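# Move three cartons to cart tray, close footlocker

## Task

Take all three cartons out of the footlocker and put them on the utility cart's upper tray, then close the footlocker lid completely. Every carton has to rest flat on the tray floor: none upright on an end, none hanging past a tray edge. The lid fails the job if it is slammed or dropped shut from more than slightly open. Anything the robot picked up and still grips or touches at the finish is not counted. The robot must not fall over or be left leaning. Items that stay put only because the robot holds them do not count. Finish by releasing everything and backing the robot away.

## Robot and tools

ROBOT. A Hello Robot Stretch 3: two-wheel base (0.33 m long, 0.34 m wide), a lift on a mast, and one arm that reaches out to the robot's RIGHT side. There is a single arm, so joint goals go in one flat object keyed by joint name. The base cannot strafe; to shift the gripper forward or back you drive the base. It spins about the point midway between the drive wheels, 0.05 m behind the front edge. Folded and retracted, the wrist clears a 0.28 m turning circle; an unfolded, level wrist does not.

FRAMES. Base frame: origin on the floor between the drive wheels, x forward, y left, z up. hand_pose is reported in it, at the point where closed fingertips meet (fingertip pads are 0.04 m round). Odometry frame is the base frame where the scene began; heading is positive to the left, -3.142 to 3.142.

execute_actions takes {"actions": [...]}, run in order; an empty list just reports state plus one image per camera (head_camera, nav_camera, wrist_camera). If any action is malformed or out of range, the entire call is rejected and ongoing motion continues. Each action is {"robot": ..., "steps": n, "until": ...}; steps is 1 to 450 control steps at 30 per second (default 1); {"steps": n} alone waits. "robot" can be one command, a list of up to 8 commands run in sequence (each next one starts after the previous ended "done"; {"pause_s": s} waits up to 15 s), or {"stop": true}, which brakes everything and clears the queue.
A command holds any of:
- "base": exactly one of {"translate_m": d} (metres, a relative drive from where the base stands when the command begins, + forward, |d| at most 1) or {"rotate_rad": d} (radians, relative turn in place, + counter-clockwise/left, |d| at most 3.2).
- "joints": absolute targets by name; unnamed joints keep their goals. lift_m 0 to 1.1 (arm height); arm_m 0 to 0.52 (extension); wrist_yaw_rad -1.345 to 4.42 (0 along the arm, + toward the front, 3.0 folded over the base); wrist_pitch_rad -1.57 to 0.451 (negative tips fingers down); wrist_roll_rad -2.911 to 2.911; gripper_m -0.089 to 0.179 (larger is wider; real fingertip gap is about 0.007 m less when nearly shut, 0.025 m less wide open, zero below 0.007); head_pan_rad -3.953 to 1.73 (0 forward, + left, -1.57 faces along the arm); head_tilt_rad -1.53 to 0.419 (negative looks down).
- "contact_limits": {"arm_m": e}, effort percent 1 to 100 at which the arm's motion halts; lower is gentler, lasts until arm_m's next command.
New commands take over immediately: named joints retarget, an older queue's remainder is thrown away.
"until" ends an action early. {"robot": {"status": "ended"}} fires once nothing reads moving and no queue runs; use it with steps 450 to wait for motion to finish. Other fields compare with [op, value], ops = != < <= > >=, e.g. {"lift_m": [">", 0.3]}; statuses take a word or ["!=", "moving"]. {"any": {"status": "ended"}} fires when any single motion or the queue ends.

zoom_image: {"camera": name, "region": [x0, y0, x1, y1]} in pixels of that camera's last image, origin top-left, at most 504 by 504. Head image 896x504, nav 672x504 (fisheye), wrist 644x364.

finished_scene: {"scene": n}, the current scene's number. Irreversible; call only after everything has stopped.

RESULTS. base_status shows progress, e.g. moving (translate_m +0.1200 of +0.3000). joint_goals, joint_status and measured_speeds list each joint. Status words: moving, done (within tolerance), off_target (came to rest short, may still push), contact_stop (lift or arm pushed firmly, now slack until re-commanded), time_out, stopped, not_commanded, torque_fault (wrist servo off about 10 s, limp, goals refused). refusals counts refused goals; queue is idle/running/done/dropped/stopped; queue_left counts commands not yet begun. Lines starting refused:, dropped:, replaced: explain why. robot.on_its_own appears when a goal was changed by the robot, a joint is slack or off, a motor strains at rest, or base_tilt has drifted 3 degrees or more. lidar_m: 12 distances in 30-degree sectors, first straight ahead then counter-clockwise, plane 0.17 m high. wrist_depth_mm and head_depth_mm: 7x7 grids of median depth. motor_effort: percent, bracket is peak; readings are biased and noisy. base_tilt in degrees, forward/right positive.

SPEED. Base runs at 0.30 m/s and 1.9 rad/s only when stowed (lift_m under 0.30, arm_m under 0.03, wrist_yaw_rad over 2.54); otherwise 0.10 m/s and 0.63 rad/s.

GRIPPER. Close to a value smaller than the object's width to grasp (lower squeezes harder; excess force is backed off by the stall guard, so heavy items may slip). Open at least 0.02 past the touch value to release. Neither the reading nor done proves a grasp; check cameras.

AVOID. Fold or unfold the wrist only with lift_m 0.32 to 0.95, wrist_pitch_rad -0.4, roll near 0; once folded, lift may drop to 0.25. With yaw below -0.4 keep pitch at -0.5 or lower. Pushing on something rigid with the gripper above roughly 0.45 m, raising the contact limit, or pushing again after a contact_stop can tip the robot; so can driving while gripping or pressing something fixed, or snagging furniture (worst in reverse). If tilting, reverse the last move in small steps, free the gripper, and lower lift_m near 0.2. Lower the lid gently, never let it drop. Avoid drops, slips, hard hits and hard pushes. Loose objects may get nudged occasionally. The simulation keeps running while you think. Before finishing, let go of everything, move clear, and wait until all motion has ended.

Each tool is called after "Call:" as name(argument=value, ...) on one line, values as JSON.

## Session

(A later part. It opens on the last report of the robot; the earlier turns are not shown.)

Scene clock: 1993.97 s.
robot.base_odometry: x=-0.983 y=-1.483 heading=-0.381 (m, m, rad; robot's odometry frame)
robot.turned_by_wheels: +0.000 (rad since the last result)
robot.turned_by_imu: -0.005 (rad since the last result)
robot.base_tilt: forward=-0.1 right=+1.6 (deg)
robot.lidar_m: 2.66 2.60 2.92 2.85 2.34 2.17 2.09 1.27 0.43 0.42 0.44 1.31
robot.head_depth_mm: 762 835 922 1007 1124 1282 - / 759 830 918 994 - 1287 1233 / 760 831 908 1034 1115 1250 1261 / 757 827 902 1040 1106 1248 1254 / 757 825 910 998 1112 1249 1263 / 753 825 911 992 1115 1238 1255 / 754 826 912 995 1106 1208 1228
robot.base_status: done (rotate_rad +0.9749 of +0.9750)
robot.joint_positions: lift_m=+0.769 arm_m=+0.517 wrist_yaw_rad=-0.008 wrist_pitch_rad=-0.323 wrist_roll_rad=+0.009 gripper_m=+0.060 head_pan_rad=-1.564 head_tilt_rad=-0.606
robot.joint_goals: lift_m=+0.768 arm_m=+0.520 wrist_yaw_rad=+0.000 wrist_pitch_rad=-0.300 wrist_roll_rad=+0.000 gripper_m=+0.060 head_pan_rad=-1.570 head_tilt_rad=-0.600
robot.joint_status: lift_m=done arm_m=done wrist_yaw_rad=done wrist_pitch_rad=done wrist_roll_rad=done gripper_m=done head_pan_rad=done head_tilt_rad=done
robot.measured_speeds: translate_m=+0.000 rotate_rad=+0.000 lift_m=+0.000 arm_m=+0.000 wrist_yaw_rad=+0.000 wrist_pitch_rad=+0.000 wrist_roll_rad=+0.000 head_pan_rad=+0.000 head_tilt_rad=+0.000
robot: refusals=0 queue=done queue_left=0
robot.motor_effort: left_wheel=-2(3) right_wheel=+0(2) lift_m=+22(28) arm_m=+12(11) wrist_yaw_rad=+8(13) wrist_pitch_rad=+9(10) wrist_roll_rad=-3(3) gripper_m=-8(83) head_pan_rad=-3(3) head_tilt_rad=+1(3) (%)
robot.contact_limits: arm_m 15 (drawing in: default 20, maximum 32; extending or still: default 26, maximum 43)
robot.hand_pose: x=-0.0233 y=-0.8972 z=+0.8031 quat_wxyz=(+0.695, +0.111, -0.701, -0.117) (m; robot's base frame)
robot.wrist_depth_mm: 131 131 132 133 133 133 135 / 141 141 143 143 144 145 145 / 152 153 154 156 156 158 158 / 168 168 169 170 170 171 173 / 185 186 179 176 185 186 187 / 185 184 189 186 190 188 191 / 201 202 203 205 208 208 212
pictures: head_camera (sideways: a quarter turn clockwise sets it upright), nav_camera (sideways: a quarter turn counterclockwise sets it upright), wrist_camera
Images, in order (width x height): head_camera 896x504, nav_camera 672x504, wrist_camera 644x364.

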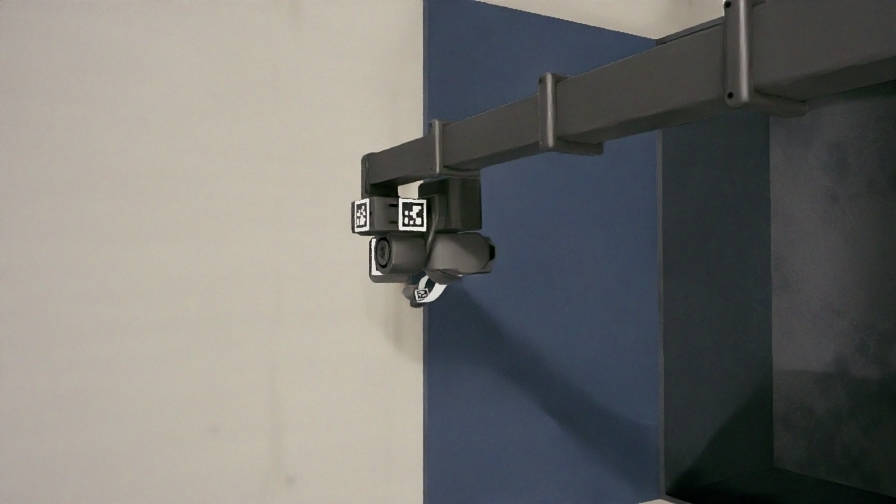

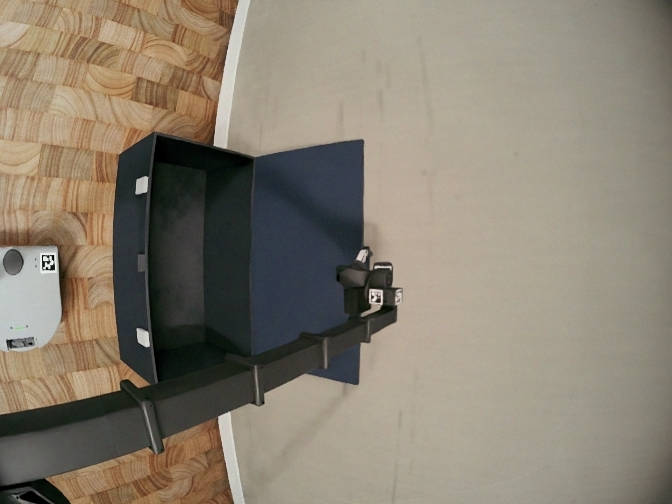

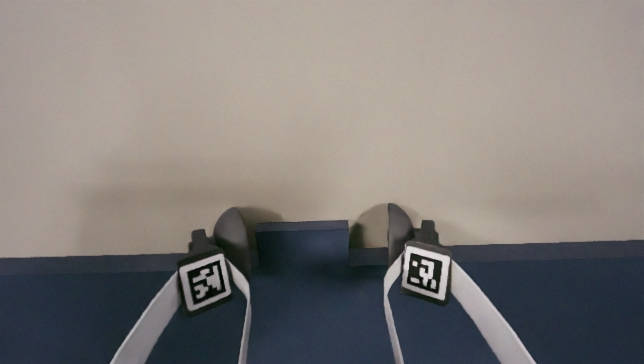

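Call:
execute_actions(actions=[{"robot":[{"joints":{"arm_m":0.511,"lift_m":0.773}},{"pause_s":0.4},{"joints":{"gripper_m":0.05}},{"pause_s":0.3}],"steps":450,"until":{"robot":{"status":"ended"}}}])

Call:
zoom_image(camera="wrist_camera", region=[180, 160, 460, 340])

Scene clock: 2003.60 s.
robot.base_odometry: x=-0.983 y=-1.483 heading=-0.381 (m, m, rad; robot's odometry frame)
robot.turned_by_wheels: +0.000 (rad since the last result)
robot.turned_by_imu: +0.001 (rad since the last result)
robot.base_tilt: forward=+0.0 right=+1.7 (deg)
robot.lidar_m: 2.66 2.60 2.92 2.84 2.34 2.16 2.09 1.27 0.43 0.42 0.44 1.31
robot.head_depth_mm: 761 832 920 1004 1120 1290 - / 758 832 916 991 - 1266 1236 / 755 829 902 - 1115 1253 1258 / 753 827 902 - 1114 1240 1261 / 754 824 912 996 1113 1245 1258 / 753 825 909 991 1104 1241 1245 / 751 821 905 990 1097 1207 1224
robot.base_status: done (rotate_rad +0.9750 of +0.9750)
robot.joint_positions: lift_m=+0.773 arm_m=+0.511 wrist_yaw_rad=+0.003 wrist_pitch_rad=-0.320 wrist_roll_rad=+0.006 gripper_m=+0.050 head_pan_rad=-1.564 head_tilt_rad=-0.606
robot.joint_goals: lift_m=+0.773 arm_m=+0.511 wrist_yaw_rad=+0.000 wrist_pitch_rad=-0.300 wrist_roll_rad=+0.000 gripper_m=+0.050 head_pan_rad=-1.570 head_tilt_rad=-0.600
robot.joint_status: lift_m=done arm_m=done wrist_yaw_rad=done wrist_pitch_rad=done wrist_roll_rad=done gripper_m=done head_pan_rad=done head_tilt_rad=done
robot.measured_speeds: translate_m=+0.000 rotate_rad=+0.000 lift_m=+0.000 arm_m=+0.000 wrist_yaw_rad=+0.000 wrist_pitch_rad=+0.000 wrist_roll_rad=+0.000 head_pan_rad=+0.000 head_tilt_rad=+0.000
robot: refusals=0 queue=done queue_left=0
robot.motor_effort: left_wheel=+0(6) right_wheel=-2(6) lift_m=+52(51) arm_m=-3(13) wrist_yaw_rad=-3(13) wrist_pitch_rad=+8(11) wrist_roll_rad=-2(3) gripper_m=-3(47) head_pan_rad=-3(3) head_tilt_rad=+2(2) (%)
robot.hand_pose: x=-0.0208 y=-0.8919 z=+0.8078 quat_wxyz=(+0.696, +0.114, -0.700, -0.112) (m; robot's base frame)
robot.wrist_depth_mm: 134 135 135 136 136 136 136 / 145 146 146 146 147 147 147 / 157 158 158 160 159 159 159 / 174 172 173 174 174 174 176 / 190 191 187 176 189 188 190 / 189 190 - 191 196 191 192 / 210 208 209 212 209 213 212
pictures: head_camera (sideways: a quarter turn clockwise sets it upright), nav_camera (sideways: a quarter turn counterclockwise sets it upright), wrist_camera
Images, in order (width x height): head_camera 896x504, nav_camera 672x504, wrist_camera 644x364.

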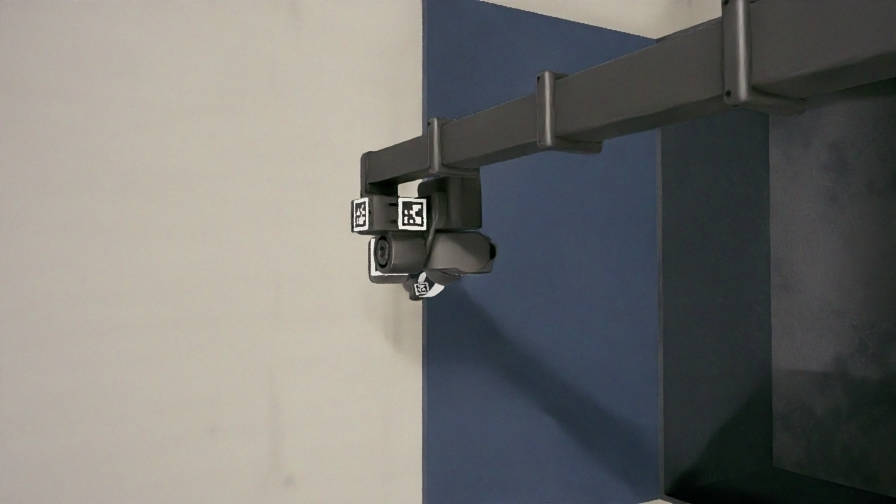

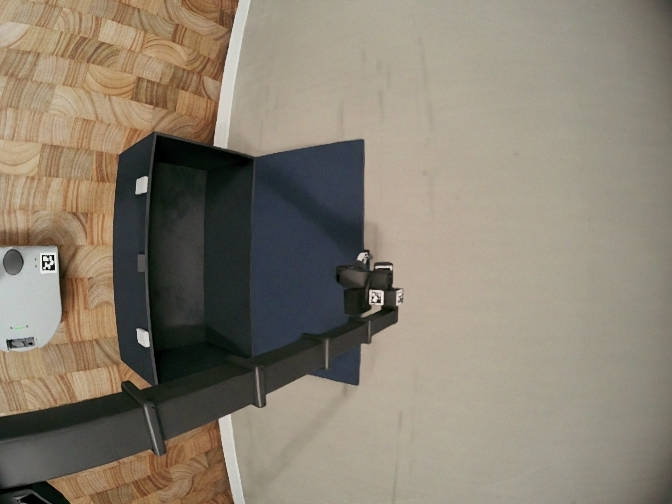

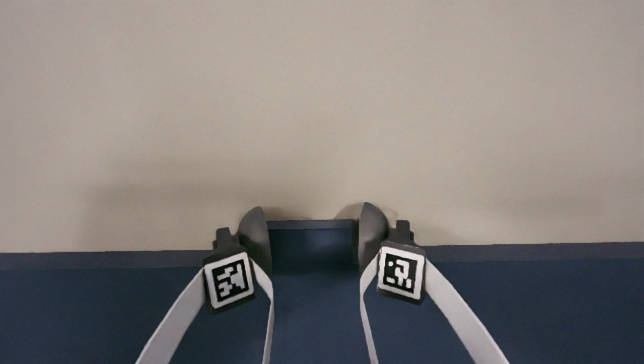

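Region (180, 160, 460, 340) of wrist_camera's 644x364 image, scaled by 1.800; it fills the top 324 rows of this view, and the rest is white.

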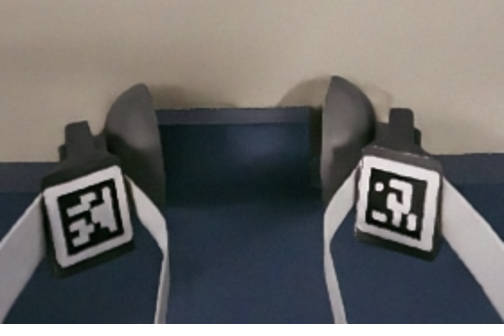

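Call:
execute_actions(actions=[{"robot":[{"joints":{"wrist_yaw_rad":0.02}},{"joints":{"gripper_m":0.035}},{"pause_s":0.4}],"steps":450,"until":{"robot":{"status":"ended"}}}])

Call:
zoom_image(camera="wrist_camera", region=[180, 160, 460, 340])

Scene clock: 2012.60 s.
robot.base_odometry: x=-0.983 y=-1.483 heading=-0.381 (m, m, rad; robot's odometry frame)
robot.turned_by_wheels: +0.000 (rad since the last result)
robot.turned_by_imu: +0.001 (rad since the last result)
robot.base_tilt: forward=+0.0 right=+1.6 (deg)
robot.lidar_m: 2.66 2.61 2.91 2.85 2.34 2.16 2.09 1.27 0.43 0.42 0.44 1.32
robot.head_depth_mm: 760 833 918 1003 1121 1296 - / 760 829 916 991 - 1271 1230 / 756 828 902 - 1118 1249 1258 / 755 830 908 - 1112 1245 1262 / 755 825 912 1000 1109 1241 1247 / 752 824 909 993 1105 1242 1249 / 750 822 906 992 1104 1212 1220
robot.base_status: done (rotate_rad +0.9750 of +0.9750)
robot.joint_positions: lift_m=+0.773 arm_m=+0.511 wrist_yaw_rad=+0.019 wrist_pitch_rad=-0.321 wrist_roll_rad=+0.006 gripper_m=+0.035 head_pan_rad=-1.564 head_tilt_rad=-0.606
robot.joint_goals: lift_m=+0.773 arm_m=+0.511 wrist_yaw_rad=+0.020 wrist_pitch_rad=-0.300 wrist_roll_rad=+0.000 gripper_m=+0.035 head_pan_rad=-1.570 head_tilt_rad=-0.600
robot.joint_status: lift_m=done arm_m=done wrist_yaw_rad=done wrist_pitch_rad=done wrist_roll_rad=done gripper_m=done head_pan_rad=done head_tilt_rad=done
robot.measured_speeds: translate_m=+0.000 rotate_rad=+0.000 lift_m=+0.000 arm_m=+0.000 wrist_yaw_rad=+0.000 wrist_pitch_rad=+0.000 wrist_roll_rad=+0.000 head_pan_rad=+0.000 head_tilt_rad=+0.000
robot: refusals=0 queue=done queue_left=0
robot.motor_effort: left_wheel=-1(2) right_wheel=-2(2) lift_m=+52(51) arm_m=-2(3) wrist_yaw_rad=+1(11) wrist_pitch_rad=+9(9) wrist_roll_rad=-2(2) gripper_m=-5(63) head_pan_rad=-3(3) head_tilt_rad=+2(1) (%)
robot.hand_pose: x=-0.0170 y=-0.8917 z=+0.8076 quat_wxyz=(+0.697, +0.120, -0.699, -0.107) (m; robot's base frame)
robot.wrist_depth_mm: 137 136 136 136 135 135 135 / 147 148 147 147 146 146 145 / 160 160 160 159 158 159 157 / 175 175 175 174 174 172 173 / 194 192 189 177 187 187 188 / 192 192 191 191 193 190 189 / 215 212 210 210 210 209 210
pictures: head_camera (sideways: a quarter turn clockwise sets it upright), nav_camera (sideways: a quarter turn counterclockwise sets it upright), wrist_camera
Images, in order (width x height): head_camera 896x504, nav_camera 672x504, wrist_camera 644x364.

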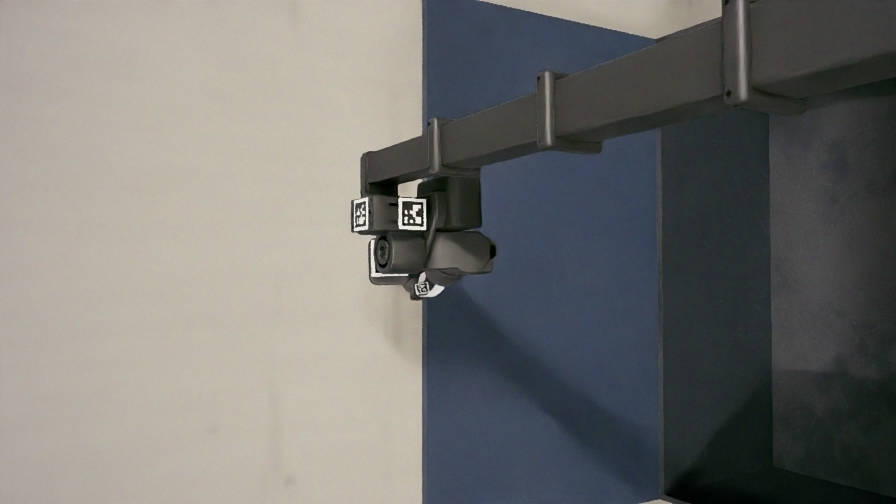

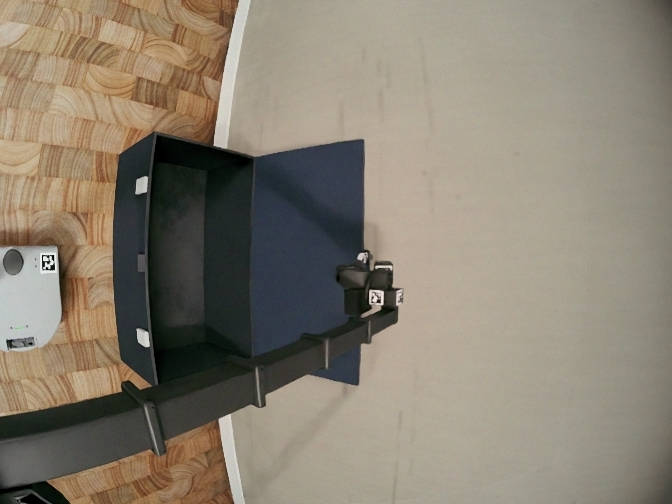

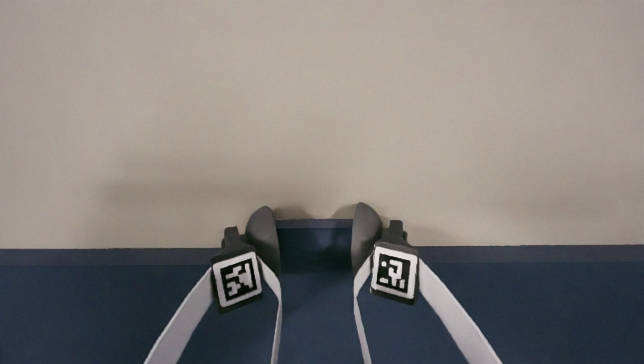

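Region (180, 160, 460, 340) of wrist_camera's 644x364 image, scaled by 1.800; it fills the top 324 rows of this view, and the rest is white.

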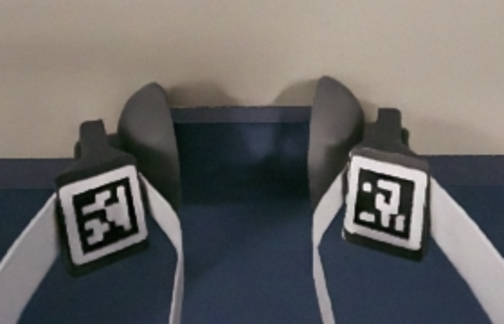

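Call:
execute_actions(actions=[{"robot":[{"joints":{"gripper_m":0.022}},{"pause_s":0.3},{"joints":{"arm_m":0.49}},{"pause_s":0.3}],"steps":450,"until":{"robot":{"status":"ended"}}}])

Call:
zoom_image(camera="wrist_camera", region=[180, 160, 460, 340])

Scene clock: 2029.57 s.
robot.base_odometry: x=-0.983 y=-1.483 heading=-0.381 (m, m, rad; robot's odometry frame)
robot.turned_by_wheels: +0.000 (rad since the last result)
robot.turned_by_imu: +0.001 (rad since the last result)
robot.base_tilt: forward=+0.0 right=+1.6 (deg)
robot.lidar_m: 2.66 2.61 2.92 2.85 2.34 2.16 2.09 1.27 0.43 0.42 0.44 1.31
robot.head_depth_mm: 760 832 918 1010 1124 1286 - / 759 829 918 991 - 1290 1237 / 756 829 906 - 1114 1255 1257 / 757 828 913 - 1115 1248 1258 / 754 825 911 995 1103 1246 1261 / 753 823 912 996 1108 1237 1253 / 751 822 906 991 1102 1204 1222
robot.base_status: done (rotate_rad +0.9750 of +0.9750)
robot.joint_positions: lift_m=+0.773 arm_m=+0.490 wrist_yaw_rad=+0.018 wrist_pitch_rad=-0.315 wrist_roll_rad=+0.005 gripper_m=+0.022 head_pan_rad=-1.564 head_tilt_rad=-0.606
robot.joint_goals: lift_m=+0.773 arm_m=+0.490 wrist_yaw_rad=+0.020 wrist_pitch_rad=-0.300 wrist_roll_rad=+0.000 gripper_m=+0.022 head_pan_rad=-1.570 head_tilt_rad=-0.600
robot.joint_status: lift_m=done arm_m=done wrist_yaw_rad=done wrist_pitch_rad=done wrist_roll_rad=done gripper_m=done head_pan_rad=done head_tilt_rad=done
robot.measured_speeds: translate_m=+0.000 rotate_rad=+0.000 lift_m=+0.000 arm_m=+0.000 wrist_yaw_rad=+0.000 wrist_pitch_rad=+0.000 wrist_roll_rad=+0.000 head_pan_rad=+0.000 head_tilt_rad=+0.000
robot: refusals=0 queue=done queue_left=0
robot.motor_effort: left_wheel=-2(10) right_wheel=+1(14) lift_m=+51(52) arm_m=-3(6) wrist_yaw_rad=+3(13) wrist_pitch_rad=+6(9) wrist_roll_rad=-2(2) gripper_m=+0(63) head_pan_rad=-3(3) head_tilt_rad=+1(1) (%)
robot.hand_pose: x=-0.0173 y=-0.8714 z=+0.8090 quat_wxyz=(+0.698, +0.117, -0.699, -0.105) (m; robot's base frame)
robot.wrist_depth_mm: 155 154 155 154 154 153 154 / 167 166 166 166 167 166 165 / 182 181 181 181 180 180 179 / 199 199 197 197 198 197 197 / 210 212 210 198 209 207 204 / 220 218 217 221 217 218 216 / 243 241 243 241 238 239 238
pictures: head_camera (sideways: a quarter turn clockwise sets it upright), nav_camera (sideways: a quarter turn counterclockwise sets it upright), wrist_camera
Images, in order (width x height): head_camera 896x504, nav_camera 672x504, wrist_camera 644x364.

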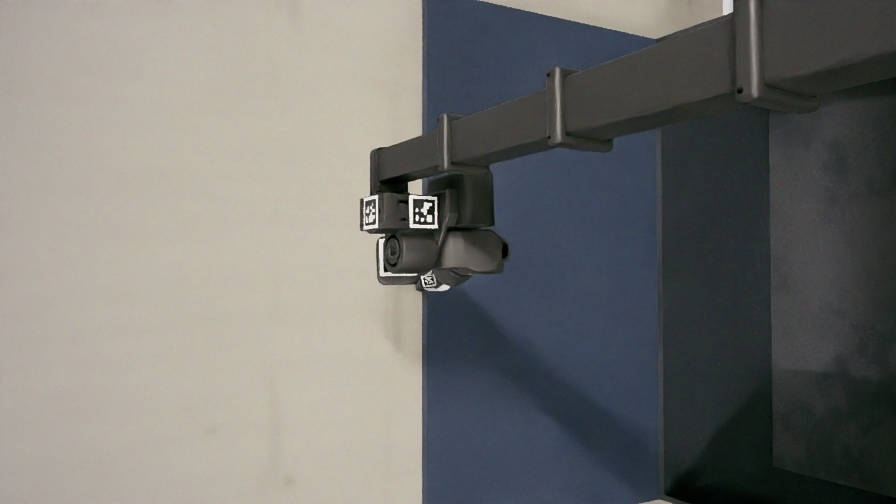

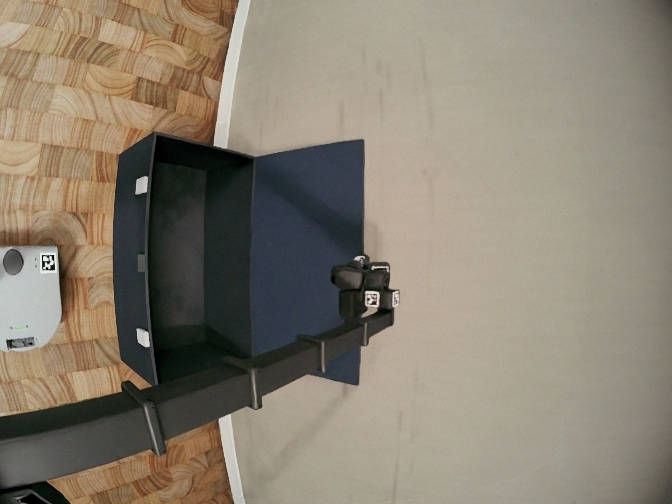

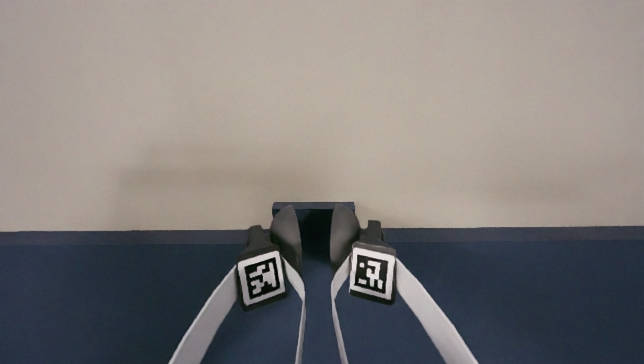

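Region (180, 160, 460, 340) of wrist_camera's 644x364 image, scaled by 1.800; it fills the top 324 rows of this view, and the rest is white.

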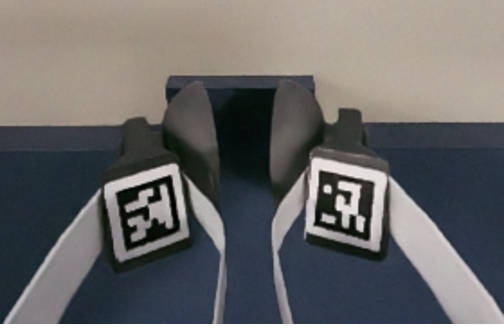

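Call:
execute_actions(actions=[{"robot":[{"joints":{"gripper_m":0.075,"lift_m":0.777}},{"joints":{"arm_m":0.52},"contact_limits":{"arm_m":8}},{"pause_s":0.3},{"joints":{"gripper_m":0.045}},{"pause_s":0.3}],"steps":450,"until":{"robot":{"status":"ended"}}}])

Call:
zoom_image(camera="wrist_camera", region=[180, 160, 460, 340])

Scene clock: 2073.03 s.
robot.base_odometry: x=-0.983 y=-1.483 heading=-0.382 (m, m, rad; robot's odometry frame)
robot.turned_by_wheels: +0.000 (rad since the last result)
robot.turned_by_imu: +0.001 (rad since the last result)
robot.base_tilt: forward=-0.1 right=+1.6 (deg)
robot.lidar_m: 2.66 2.61 2.91 2.85 2.34 2.16 2.09 1.27 0.43 0.42 0.44 1.31
robot.head_depth_mm: 758 833 922 1007 1116 1291 - / 759 833 918 996 - 1285 1235 / 756 831 905 1032 1115 1250 1259 / 756 826 904 1041 1112 1248 1256 / 755 829 912 994 1106 1244 1255 / 751 821 911 993 1106 1237 1259 / 751 825 908 992 1100 1211 1224
robot.base_status: done (rotate_rad +0.9749 of +0.9750)
robot.joint_positions: lift_m=+0.777 arm_m=+0.515 wrist_yaw_rad=+0.011 wrist_pitch_rad=-0.326 wrist_roll_rad=+0.005 gripper_m=+0.075 head_pan_rad=-1.564 head_tilt_rad=-0.606
robot.joint_goals: lift_m=+0.777 arm_m=+0.515 wrist_yaw_rad=+0.020 wrist_pitch_rad=-0.300 wrist_roll_rad=+0.000 gripper_m=+0.075 head_pan_rad=-1.570 head_tilt_rad=-0.600
robot.joint_status: lift_m=done arm_m=contact_stop wrist_yaw_rad=done wrist_pitch_rad=done wrist_roll_rad=done gripper_m=done head_pan_rad=done head_tilt_rad=done
robot.measured_speeds: translate_m=+0.000 rotate_rad=+0.000 lift_m=+0.000 arm_m=-0.004 wrist_yaw_rad=+0.000 wrist_pitch_rad=+0.000 wrist_roll_rad=+0.000 head_pan_rad=+0.000 head_tilt_rad=+0.000
robot: refusals=0 queue=dropped queue_left=0
robot.on_its_own: arm_m is slack since a contact_stop, until your next command for it
robot.motor_effort: left_wheel=-3(3) right_wheel=+2(2) lift_m=+49(57) arm_m=+2(8) wrist_yaw_rad=+9(10) wrist_pitch_rad=+11(12) wrist_roll_rad=-2(2) gripper_m=-1(79) head_pan_rad=-3(3) head_tilt_rad=+2(2) (%)
robot.contact_limits: arm_m 8 (drawing in: default 20, maximum 32; extending or still: default 26, maximum 43)
robot.hand_pose: x=-0.0188 y=-0.8948 z=+0.8106 quat_wxyz=(+0.697, +0.119, -0.699, -0.111) (m; robot's base frame)
robot.wrist_depth_mm: 133 133 133 133 134 133 133 / 144 144 143 144 143 144 143 / 157 156 156 156 156 157 156 / 171 171 171 171 170 171 171 / 187 189 186 177 185 189 190 / 192 193 192 186 192 188 187 / 209 209 207 208 209 208 206
pictures: head_camera (sideways: a quarter turn clockwise sets it upright), nav_camera (sideways: a quarter turn counterclockwise sets it upright), wrist_camera
dropped: robot: command 1 of its queue: arm_m: contact_stop
Images, in order (width x height): head_camera 896x504, nav_camera 672x504, wrist_camera 644x364.

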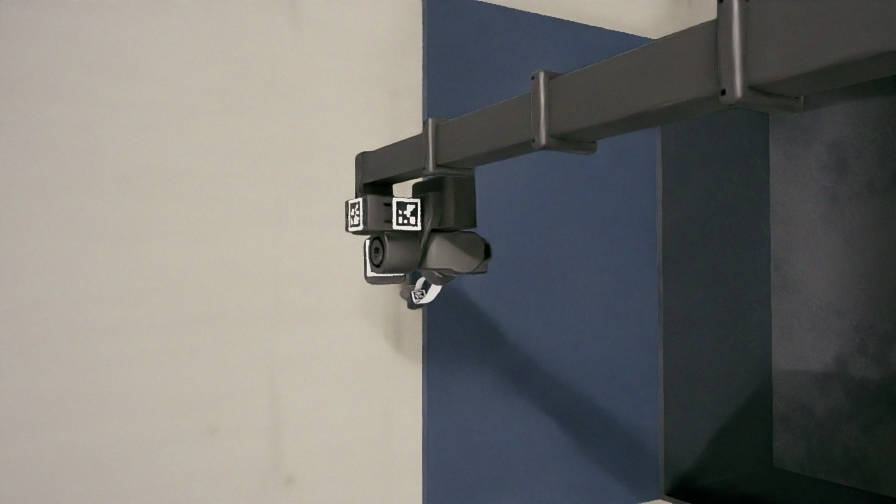

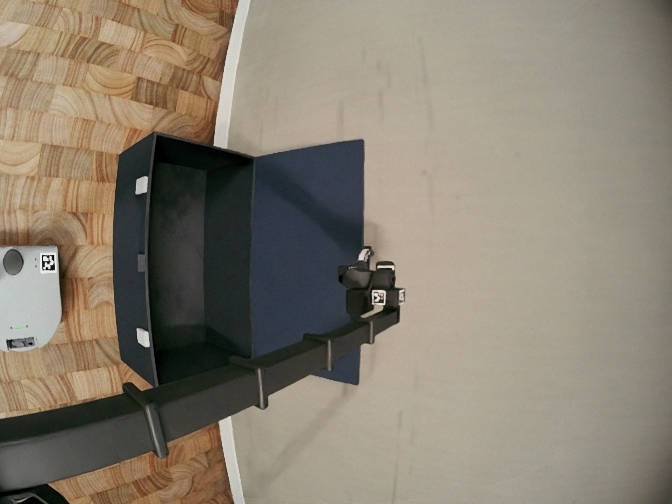

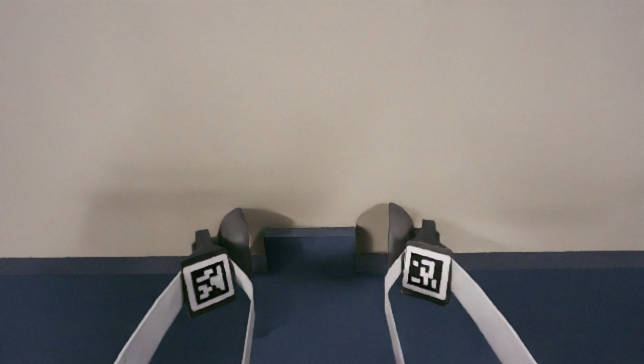

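Region (180, 160, 460, 340) of wrist_camera's 644x364 image, scaled by 1.800; it fills the top 324 rows of this view, and the rest is white.

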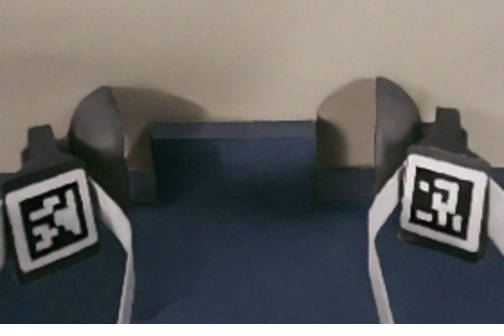

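Call:
execute_actions(actions=[{"robot":[{"joints":{"arm_m":0.512,"lift_m":0.775}},{"joints":{"gripper_m":0.04}},{"pause_s":0.4},{"joints":{"arm_m":0.506}},{"joints":{"arm_m":0.499}},{"pause_s":0.3}],"steps":450,"until":{"robot":{"status":"ended"}}}])

Call:
zoom_image(camera="wrist_camera", region=[180, 160, 460, 340])

Scene clock: 2084.83 s.
robot.base_odometry: x=-0.983 y=-1.483 heading=-0.381 (m, m, rad; robot's odometry frame)
robot.turned_by_wheels: +0.000 (rad since the last result)
robot.turned_by_imu: +0.002 (rad since the last result)
robot.base_tilt: forward=+0.0 right=+1.7 (deg)
robot.lidar_m: 2.66 2.60 2.92 2.85 2.34 2.16 2.09 1.27 0.44 0.42 0.44 1.32
robot.head_depth_mm: 760 830 917 1007 1125 1292 - / 756 828 919 991 - 1285 1232 / 757 830 899 - 1114 1251 1254 / 754 827 905 - 1113 1248 1256 / 753 826 908 998 1105 1245 1257 / 753 824 911 995 1104 1245 1251 / 751 819 906 990 1105 1201 1223
robot.base_status: done (rotate_rad +0.9750 of +0.9750)
robot.joint_positions: lift_m=+0.775 arm_m=+0.499 wrist_yaw_rad=+0.020 wrist_pitch_rad=-0.315 wrist_roll_rad=+0.004 gripper_m=+0.040 head_pan_rad=-1.564 head_tilt_rad=-0.605
robot.joint_goals: lift_m=+0.775 arm_m=+0.499 wrist_yaw_rad=+0.020 wrist_pitch_rad=-0.300 wrist_roll_rad=+0.000 gripper_m=+0.040 head_pan_rad=-1.570 head_tilt_rad=-0.600
robot.joint_status: lift_m=done arm_m=done wrist_yaw_rad=done wrist_pitch_rad=done wrist_roll_rad=done gripper_m=done head_pan_rad=done head_tilt_rad=done
robot.measured_speeds: translate_m=+0.000 rotate_rad=+0.000 lift_m=+0.000 arm_m=+0.000 wrist_yaw_rad=+0.000 wrist_pitch_rad=+0.000 wrist_roll_rad=+0.000 head_pan_rad=+0.000 head_tilt_rad=+0.000
robot: refusals=0 queue=done queue_left=0
robot.motor_effort: left_wheel=-1(7) right_wheel=-1(11) lift_m=+27(50) arm_m=-3(4) wrist_yaw_rad=-1(20) wrist_pitch_rad=+6(10) wrist_roll_rad=-2(2) gripper_m=-1(84) head_pan_rad=-3(3) head_tilt_rad=+3(2) (%)
robot.hand_pose: x=-0.0168 y=-0.8804 z=+0.8119 quat_wxyz=(+0.698, +0.118, -0.698, -0.104) (m; robot's base frame)
robot.wrist_depth_mm: 147 147 147 146 146 146 146 / 159 158 159 158 157 158 156 / 172 173 171 172 171 170 171 / 189 188 188 187 186 186 186 / 203 203 200 191 200 200 200 / 206 206 206 206 208 204 204 / 229 228 228 228 226 225 225
pictures: head_camera (sideways: a quarter turn clockwise sets it upright), nav_camera (sideways: a quarter turn counterclockwise sets it upright), wrist_camera
Images, in order (width x height): head_camera 896x504, nav_camera 672x504, wrist_camera 644x364.

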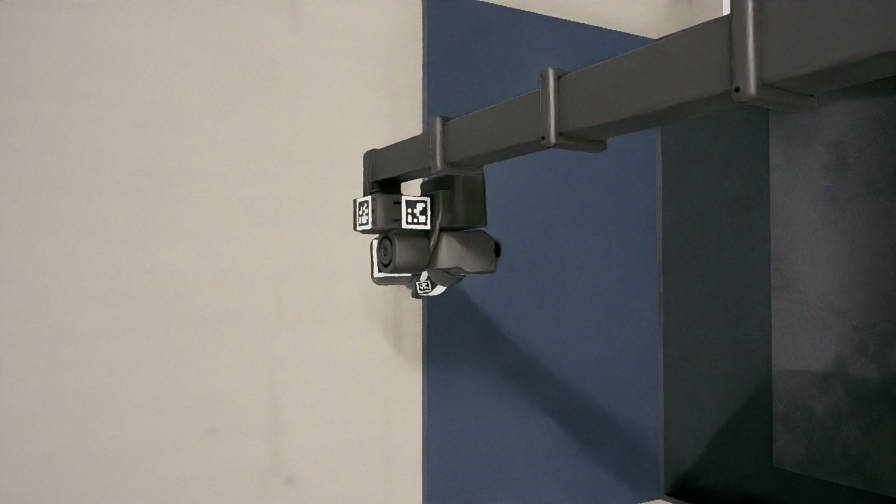

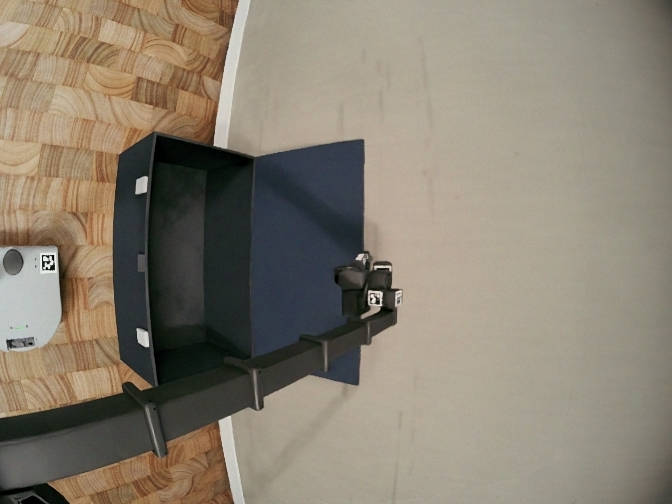

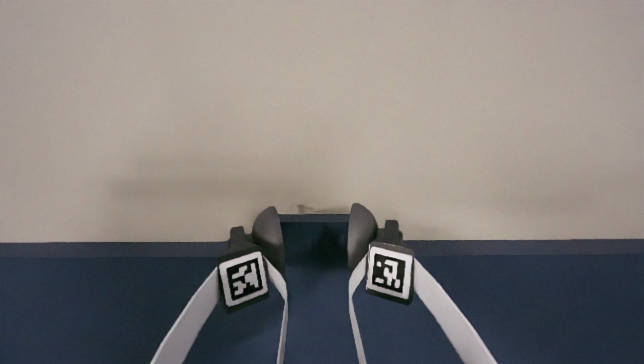

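Region (180, 160, 460, 340) of wrist_camera's 644x364 image, scaled by 1.800; it fills the top 324 rows of this view, and the rest is white.

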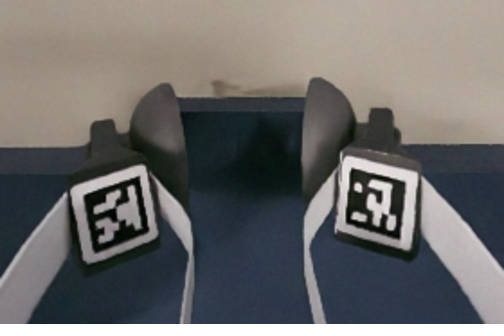

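Call:
execute_actions(actions=[{"robot":[{"joints":{"arm_m":0.40,"gripper_m":0.0,"wrist_pitch_rad":-1.2,"wrist_yaw_rad":0,"head_tilt_rad":-0.8}},{"joints":{"lift_m":0.25}},{"joints":{"arm_m":0.27},"contact_limits":{"arm_m":32}}],"steps":450,"until":{"robot":{"status":"ended"}}}])

Scene clock: 2107.30 s.
robot.base_odometry: x=-0.983 y=-1.483 heading=-0.381 (m, m, rad; robot's odometry frame)
robot.turned_by_wheels: +0.000 (rad since the last result)
robot.turned_by_imu: +0.003 (rad since the last result)
robot.base_tilt: forward=+0.0 right=+1.7 (deg)
robot.lidar_m: 2.66 2.61 2.92 2.84 2.34 2.16 2.09 0.50 0.37 0.36 0.37 0.52
robot.head_depth_mm: 786 885 991 1115 1238 1164 1029 / 783 882 988 1096 1248 1317 1061 / 781 882 986 1097 1244 1342 989 / 781 879 986 1093 1243 1340 986 / 780 879 979 1086 1231 1313 1048 / 778 874 980 1086 1228 1304 1039 / 776 878 975 1085 1194 1262 1030
robot.base_status: done (rotate_rad +0.9750 of +0.9750)
robot.joint_positions: lift_m=+0.250 arm_m=+0.271 wrist_yaw_rad=-0.002 wrist_pitch_rad=-1.185 wrist_roll_rad=+0.006 gripper_m=+0.000 head_pan_rad=-1.564 head_tilt_rad=-0.791
robot.joint_goals: lift_m=+0.250 arm_m=+0.270 wrist_yaw_rad=+0.000 wrist_pitch_rad=-1.200 wrist_roll_rad=+0.000 gripper_m=+0.000 head_pan_rad=-1.570 head_tilt_rad=-0.800
robot.joint_status: lift_m=done arm_m=done wrist_yaw_rad=done wrist_pitch_rad=done wrist_roll_rad=done gripper_m=done head_pan_rad=done head_tilt_rad=done
robot.measured_speeds: translate_m=+0.000 rotate_rad=+0.000 lift_m=+0.000 arm_m=+0.000 wrist_yaw_rad=+0.000 wrist_pitch_rad=+0.000 wrist_roll_rad=+0.000 head_pan_rad=+0.000 head_tilt_rad=+0.000
robot: refusals=0 queue=done queue_left=0
robot.motor_effort: left_wheel=-1(2) right_wheel=+0(1) lift_m=+28(30) arm_m=-7(11) wrist_yaw_rad=+2(6) wrist_pitch_rad=-6(15) wrist_roll_rad=-2(3) gripper_m=-2(80) head_pan_rad=-2(3) head_tilt_rad=-4(21) (%)
robot.contact_limits: arm_m 32 (drawing in: default 20, maximum 32; extending or still: default 26, maximum 43)
robot.hand_pose: x=-0.0218 y=-0.4898 z=+0.1427 quat_wxyz=(+0.585, +0.393, -0.588, -0.397) (m; robot's base frame)
robot.wrist_depth_mm: 320 322 325 330 329 332 333 / 308 312 313 316 317 317 325 / 302 301 307 307 310 310 313 / 290 291 294 296 300 303 305 / 281 283 284 - 289 290 294 / 272 274 277 278 284 286 284 / 266 268 271 272 274 276 274
pictures: head_camera (sideways: a quarter turn clockwise sets it upright), nav_camera (sideways: a quarter turn counterclockwise sets it upright), wrist_camera
Images, in order (width x height): head_camera 896x504, nav_camera 672x504, wrist_camera 644x364.

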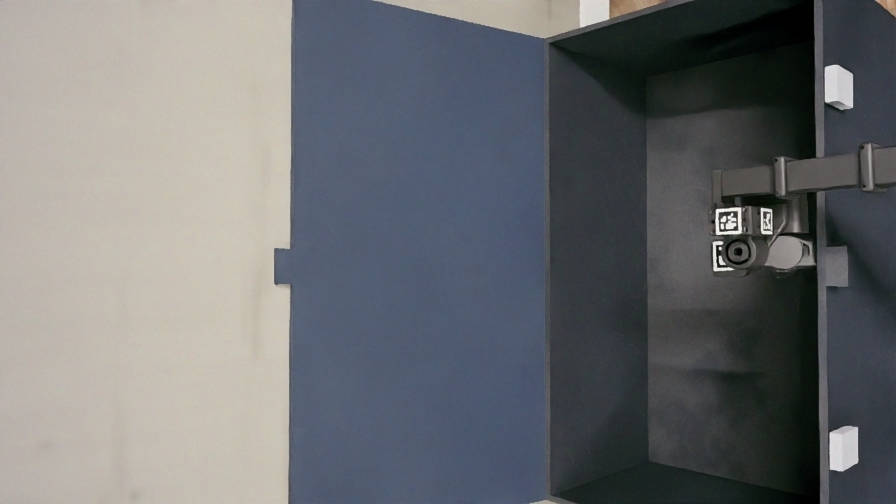

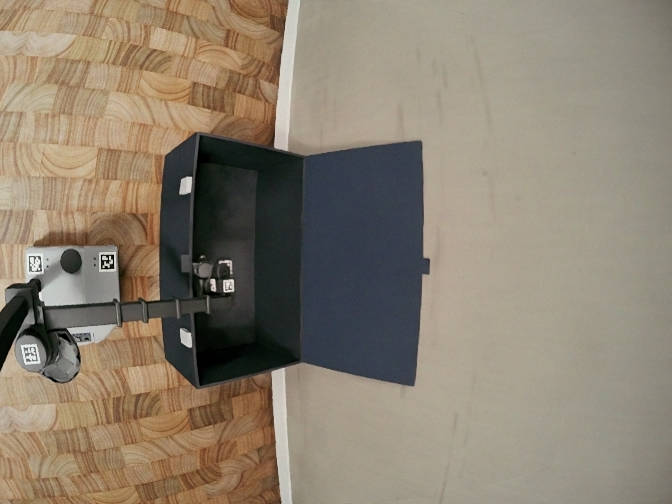

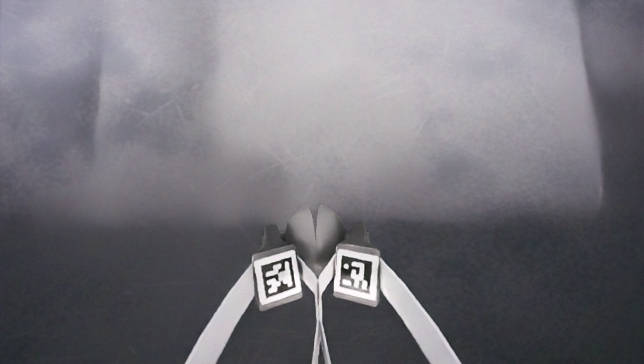

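Call:
execute_actions(actions=[{"robot":[{"joints":{"arm_m":0.20},"contact_limits":{"arm_m":32}},{"joints":{"arm_m":0.215,"head_tilt_rad":-0.65}}],"steps":450,"until":{"robot":{"status":"ended"}}}])

Scene clock: 2119.33 s.
robot.base_odometry: x=-0.983 y=-1.483 heading=-0.381 (m, m, rad; robot's odometry frame)
robot.turned_by_wheels: +0.000 (rad since the last result)
robot.turned_by_imu: +0.001 (rad since the last result)
robot.base_tilt: forward=-0.1 right=+1.6 (deg)
robot.lidar_m: 2.66 2.61 2.91 2.85 2.34 2.16 2.09 0.40 0.30 0.29 0.30 0.42
robot.head_depth_mm: 763 842 940 1004 1059 1108 1168 / 761 843 937 1004 1058 1133 1223 / 757 839 931 1005 1057 1132 1226 / 760 838 934 996 1052 1125 1224 / 757 837 930 997 1053 1117 1218 / 758 833 930 991 1049 1115 1217 / 757 833 925 992 1046 1116 1191
robot.base_status: done (rotate_rad +0.9750 of +0.9750)
robot.joint_positions: lift_m=+0.250 arm_m=+0.215 wrist_yaw_rad=-0.002 wrist_pitch_rad=-1.202 wrist_roll_rad=+0.006 gripper_m=+0.000 head_pan_rad=-1.564 head_tilt_rad=-0.656
robot.joint_goals: lift_m=+0.250 arm_m=+0.215 wrist_yaw_rad=+0.000 wrist_pitch_rad=-1.200 wrist_roll_rad=+0.000 gripper_m=+0.000 head_pan_rad=-1.570 head_tilt_rad=-0.650
robot.joint_status: lift_m=done arm_m=done wrist_yaw_rad=done wrist_pitch_rad=done wrist_roll_rad=done gripper_m=done head_pan_rad=done head_tilt_rad=done
robot.measured_speeds: translate_m=+0.000 rotate_rad=+0.000 lift_m=+0.000 arm_m=+0.000 wrist_yaw_rad=+0.000 wrist_pitch_rad=+0.000 wrist_roll_rad=+0.000 head_pan_rad=+0.000 head_tilt_rad=+0.000
robot: refusals=0 queue=done queue_left=0
robot.motor_effort: left_wheel=-1(1) right_wheel=+0(0) lift_m=+27(28) arm_m=+3(9) wrist_yaw_rad=+2(2) wrist_pitch_rad=+1(8) wrist_roll_rad=-2(2) gripper_m=-2(3) head_pan_rad=-3(3) head_tilt_rad=+2(17) (%)
robot.hand_pose: x=-0.0218 y=-0.4296 z=+0.1414 quat_wxyz=(+0.581, +0.398, -0.585, -0.402) (m; robot's base frame)
robot.wrist_depth_mm: 315 316 321 319 325 326 331 / 306 306 308 311 317 319 320 / 298 298 304 300 307 308 309 / 287 291 293 293 301 297 301 / 281 282 285 - 292 289 294 / 273 275 280 275 283 284 287 / 265 266 271 270 274 277 276
pictures: head_camera (sideways: a quarter turn clockwise sets it upright), nav_camera (sideways: a quarter turn counterclockwise sets it upright), wrist_camera
Images, in order (width x height): head_camera 896x504, nav_camera 672x504, wrist_camera 644x364.

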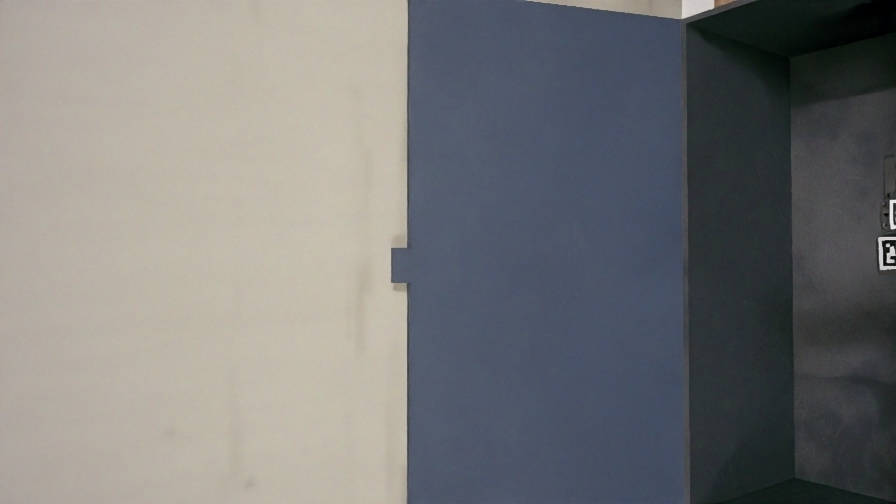

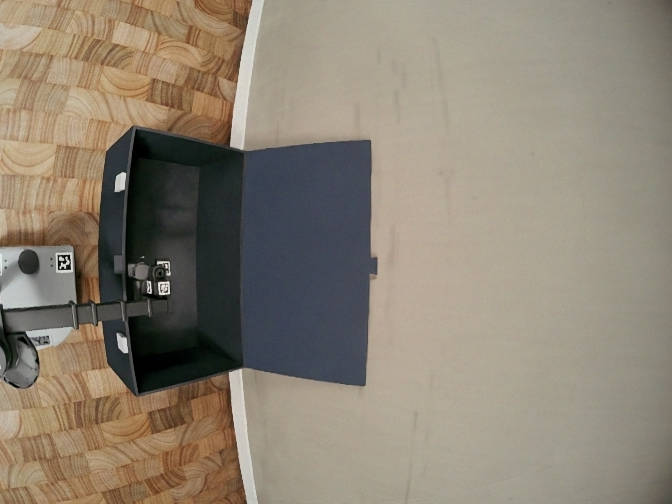

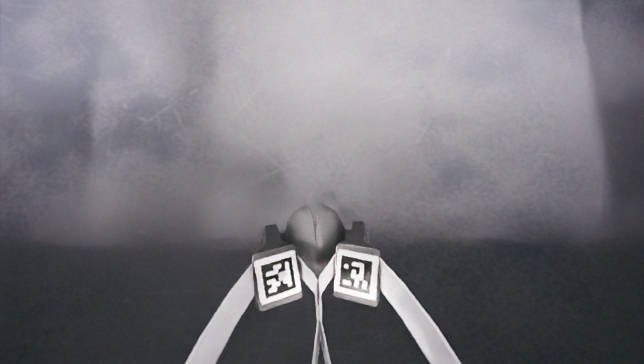

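Call:
execute_actions(actions=[{"robot":[{"joints":{"arm_m":0.155},"contact_limits":{"arm_m":32}},{"joints":{"arm_m":0.17}}],"steps":450,"until":{"robot":{"status":"ended"}}}])

Scene clock: 2132.20 s.
robot.base_odometry: x=-0.983 y=-1.483 heading=-0.381 (m, m, rad; robot's odometry frame)
robot.turned_by_wheels: +0.000 (rad since the last result)
robot.turned_by_imu: +0.001 (rad since the last result)
robot.base_tilt: forward=+0.0 right=+1.6 (deg)
robot.lidar_m: 2.66 2.60 2.92 2.84 2.34 2.16 2.09 0.34 0.25 0.24 0.25 0.35
robot.head_depth_mm: 762 840 940 973 1014 1080 1169 / 761 840 938 972 1012 1077 1203 / 760 839 936 974 1007 1072 1204 / 760 840 934 960 1007 1071 1199 / 758 836 934 965 1002 1064 1193 / 754 833 930 960 1001 1060 1190 / 753 831 924 960 1001 1062 1172
robot.base_status: done (rotate_rad +0.9750 of +0.9750)
robot.joint_positions: lift_m=+0.250 arm_m=+0.170 wrist_yaw_rad=-0.002 wrist_pitch_rad=-1.202 wrist_roll_rad=+0.006 gripper_m=+0.000 head_pan_rad=-1.564 head_tilt_rad=-0.655
robot.joint_goals: lift_m=+0.250 arm_m=+0.170 wrist_yaw_rad=+0.000 wrist_pitch_rad=-1.200 wrist_roll_rad=+0.000 gripper_m=+0.000 head_pan_rad=-1.570 head_tilt_rad=-0.650
robot.joint_status: lift_m=done arm_m=done wrist_yaw_rad=done wrist_pitch_rad=done wrist_roll_rad=done gripper_m=done head_pan_rad=done head_tilt_rad=done
robot.measured_speeds: translate_m=+0.000 rotate_rad=+0.000 lift_m=+0.000 arm_m=+0.000 wrist_yaw_rad=+0.000 wrist_pitch_rad=+0.000 wrist_roll_rad=+0.000 head_pan_rad=+0.000 head_tilt_rad=+0.000
robot: refusals=0 queue=done queue_left=0
robot.motor_effort: left_wheel=-1(2) right_wheel=+0(0) lift_m=+28(28) arm_m=+3(12) wrist_yaw_rad=+3(3) wrist_pitch_rad=+1(11) wrist_roll_rad=-2(2) gripper_m=-3(2) head_pan_rad=-3(3) head_tilt_rad=+3(2) (%)
robot.hand_pose: x=-0.0218 y=-0.3846 z=+0.1414 quat_wxyz=(+0.581, +0.398, -0.585, -0.402) (m; robot's base frame)
robot.wrist_depth_mm: 315 318 321 320 328 328 331 / 305 304 310 311 314 322 321 / 298 299 302 302 305 309 309 / 287 289 292 295 296 300 300 / 280 282 285 - 291 291 294 / 272 275 278 277 282 282 289 / 266 265 270 271 274 275 277
pictures: head_camera (sideways: a quarter turn clockwise sets it upright), nav_camera (sideways: a quarter turn counterclockwise sets it upright), wrist_camera
Images, in order (width x height): head_camera 896x504, nav_camera 672x504, wrist_camera 644x364.

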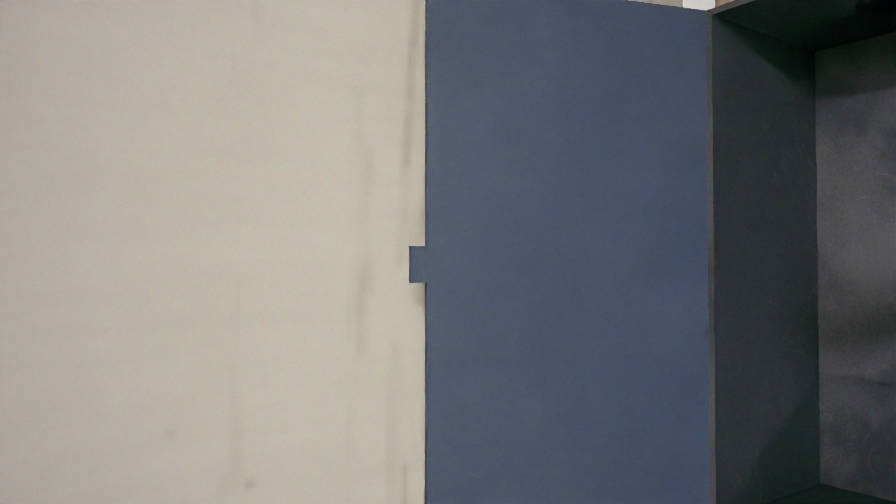

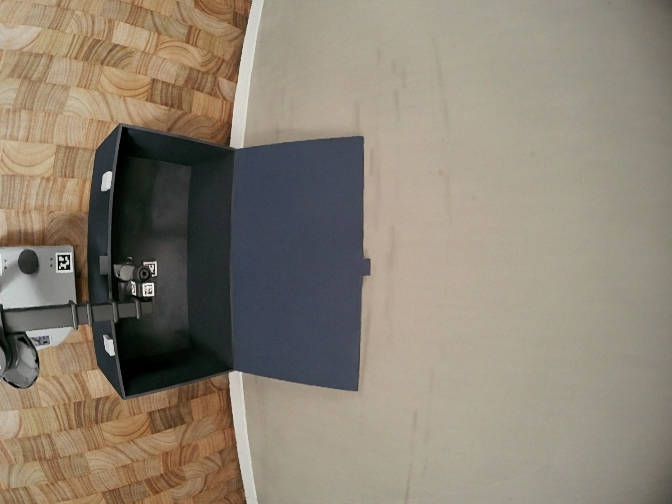

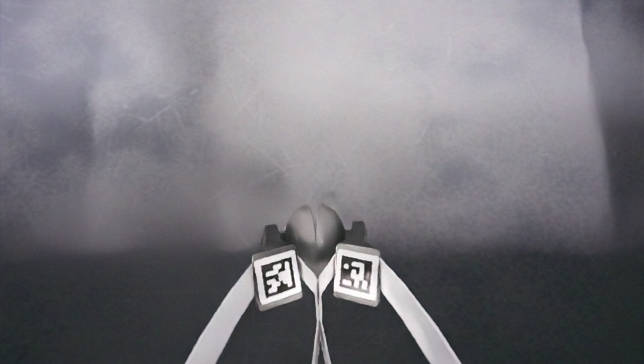

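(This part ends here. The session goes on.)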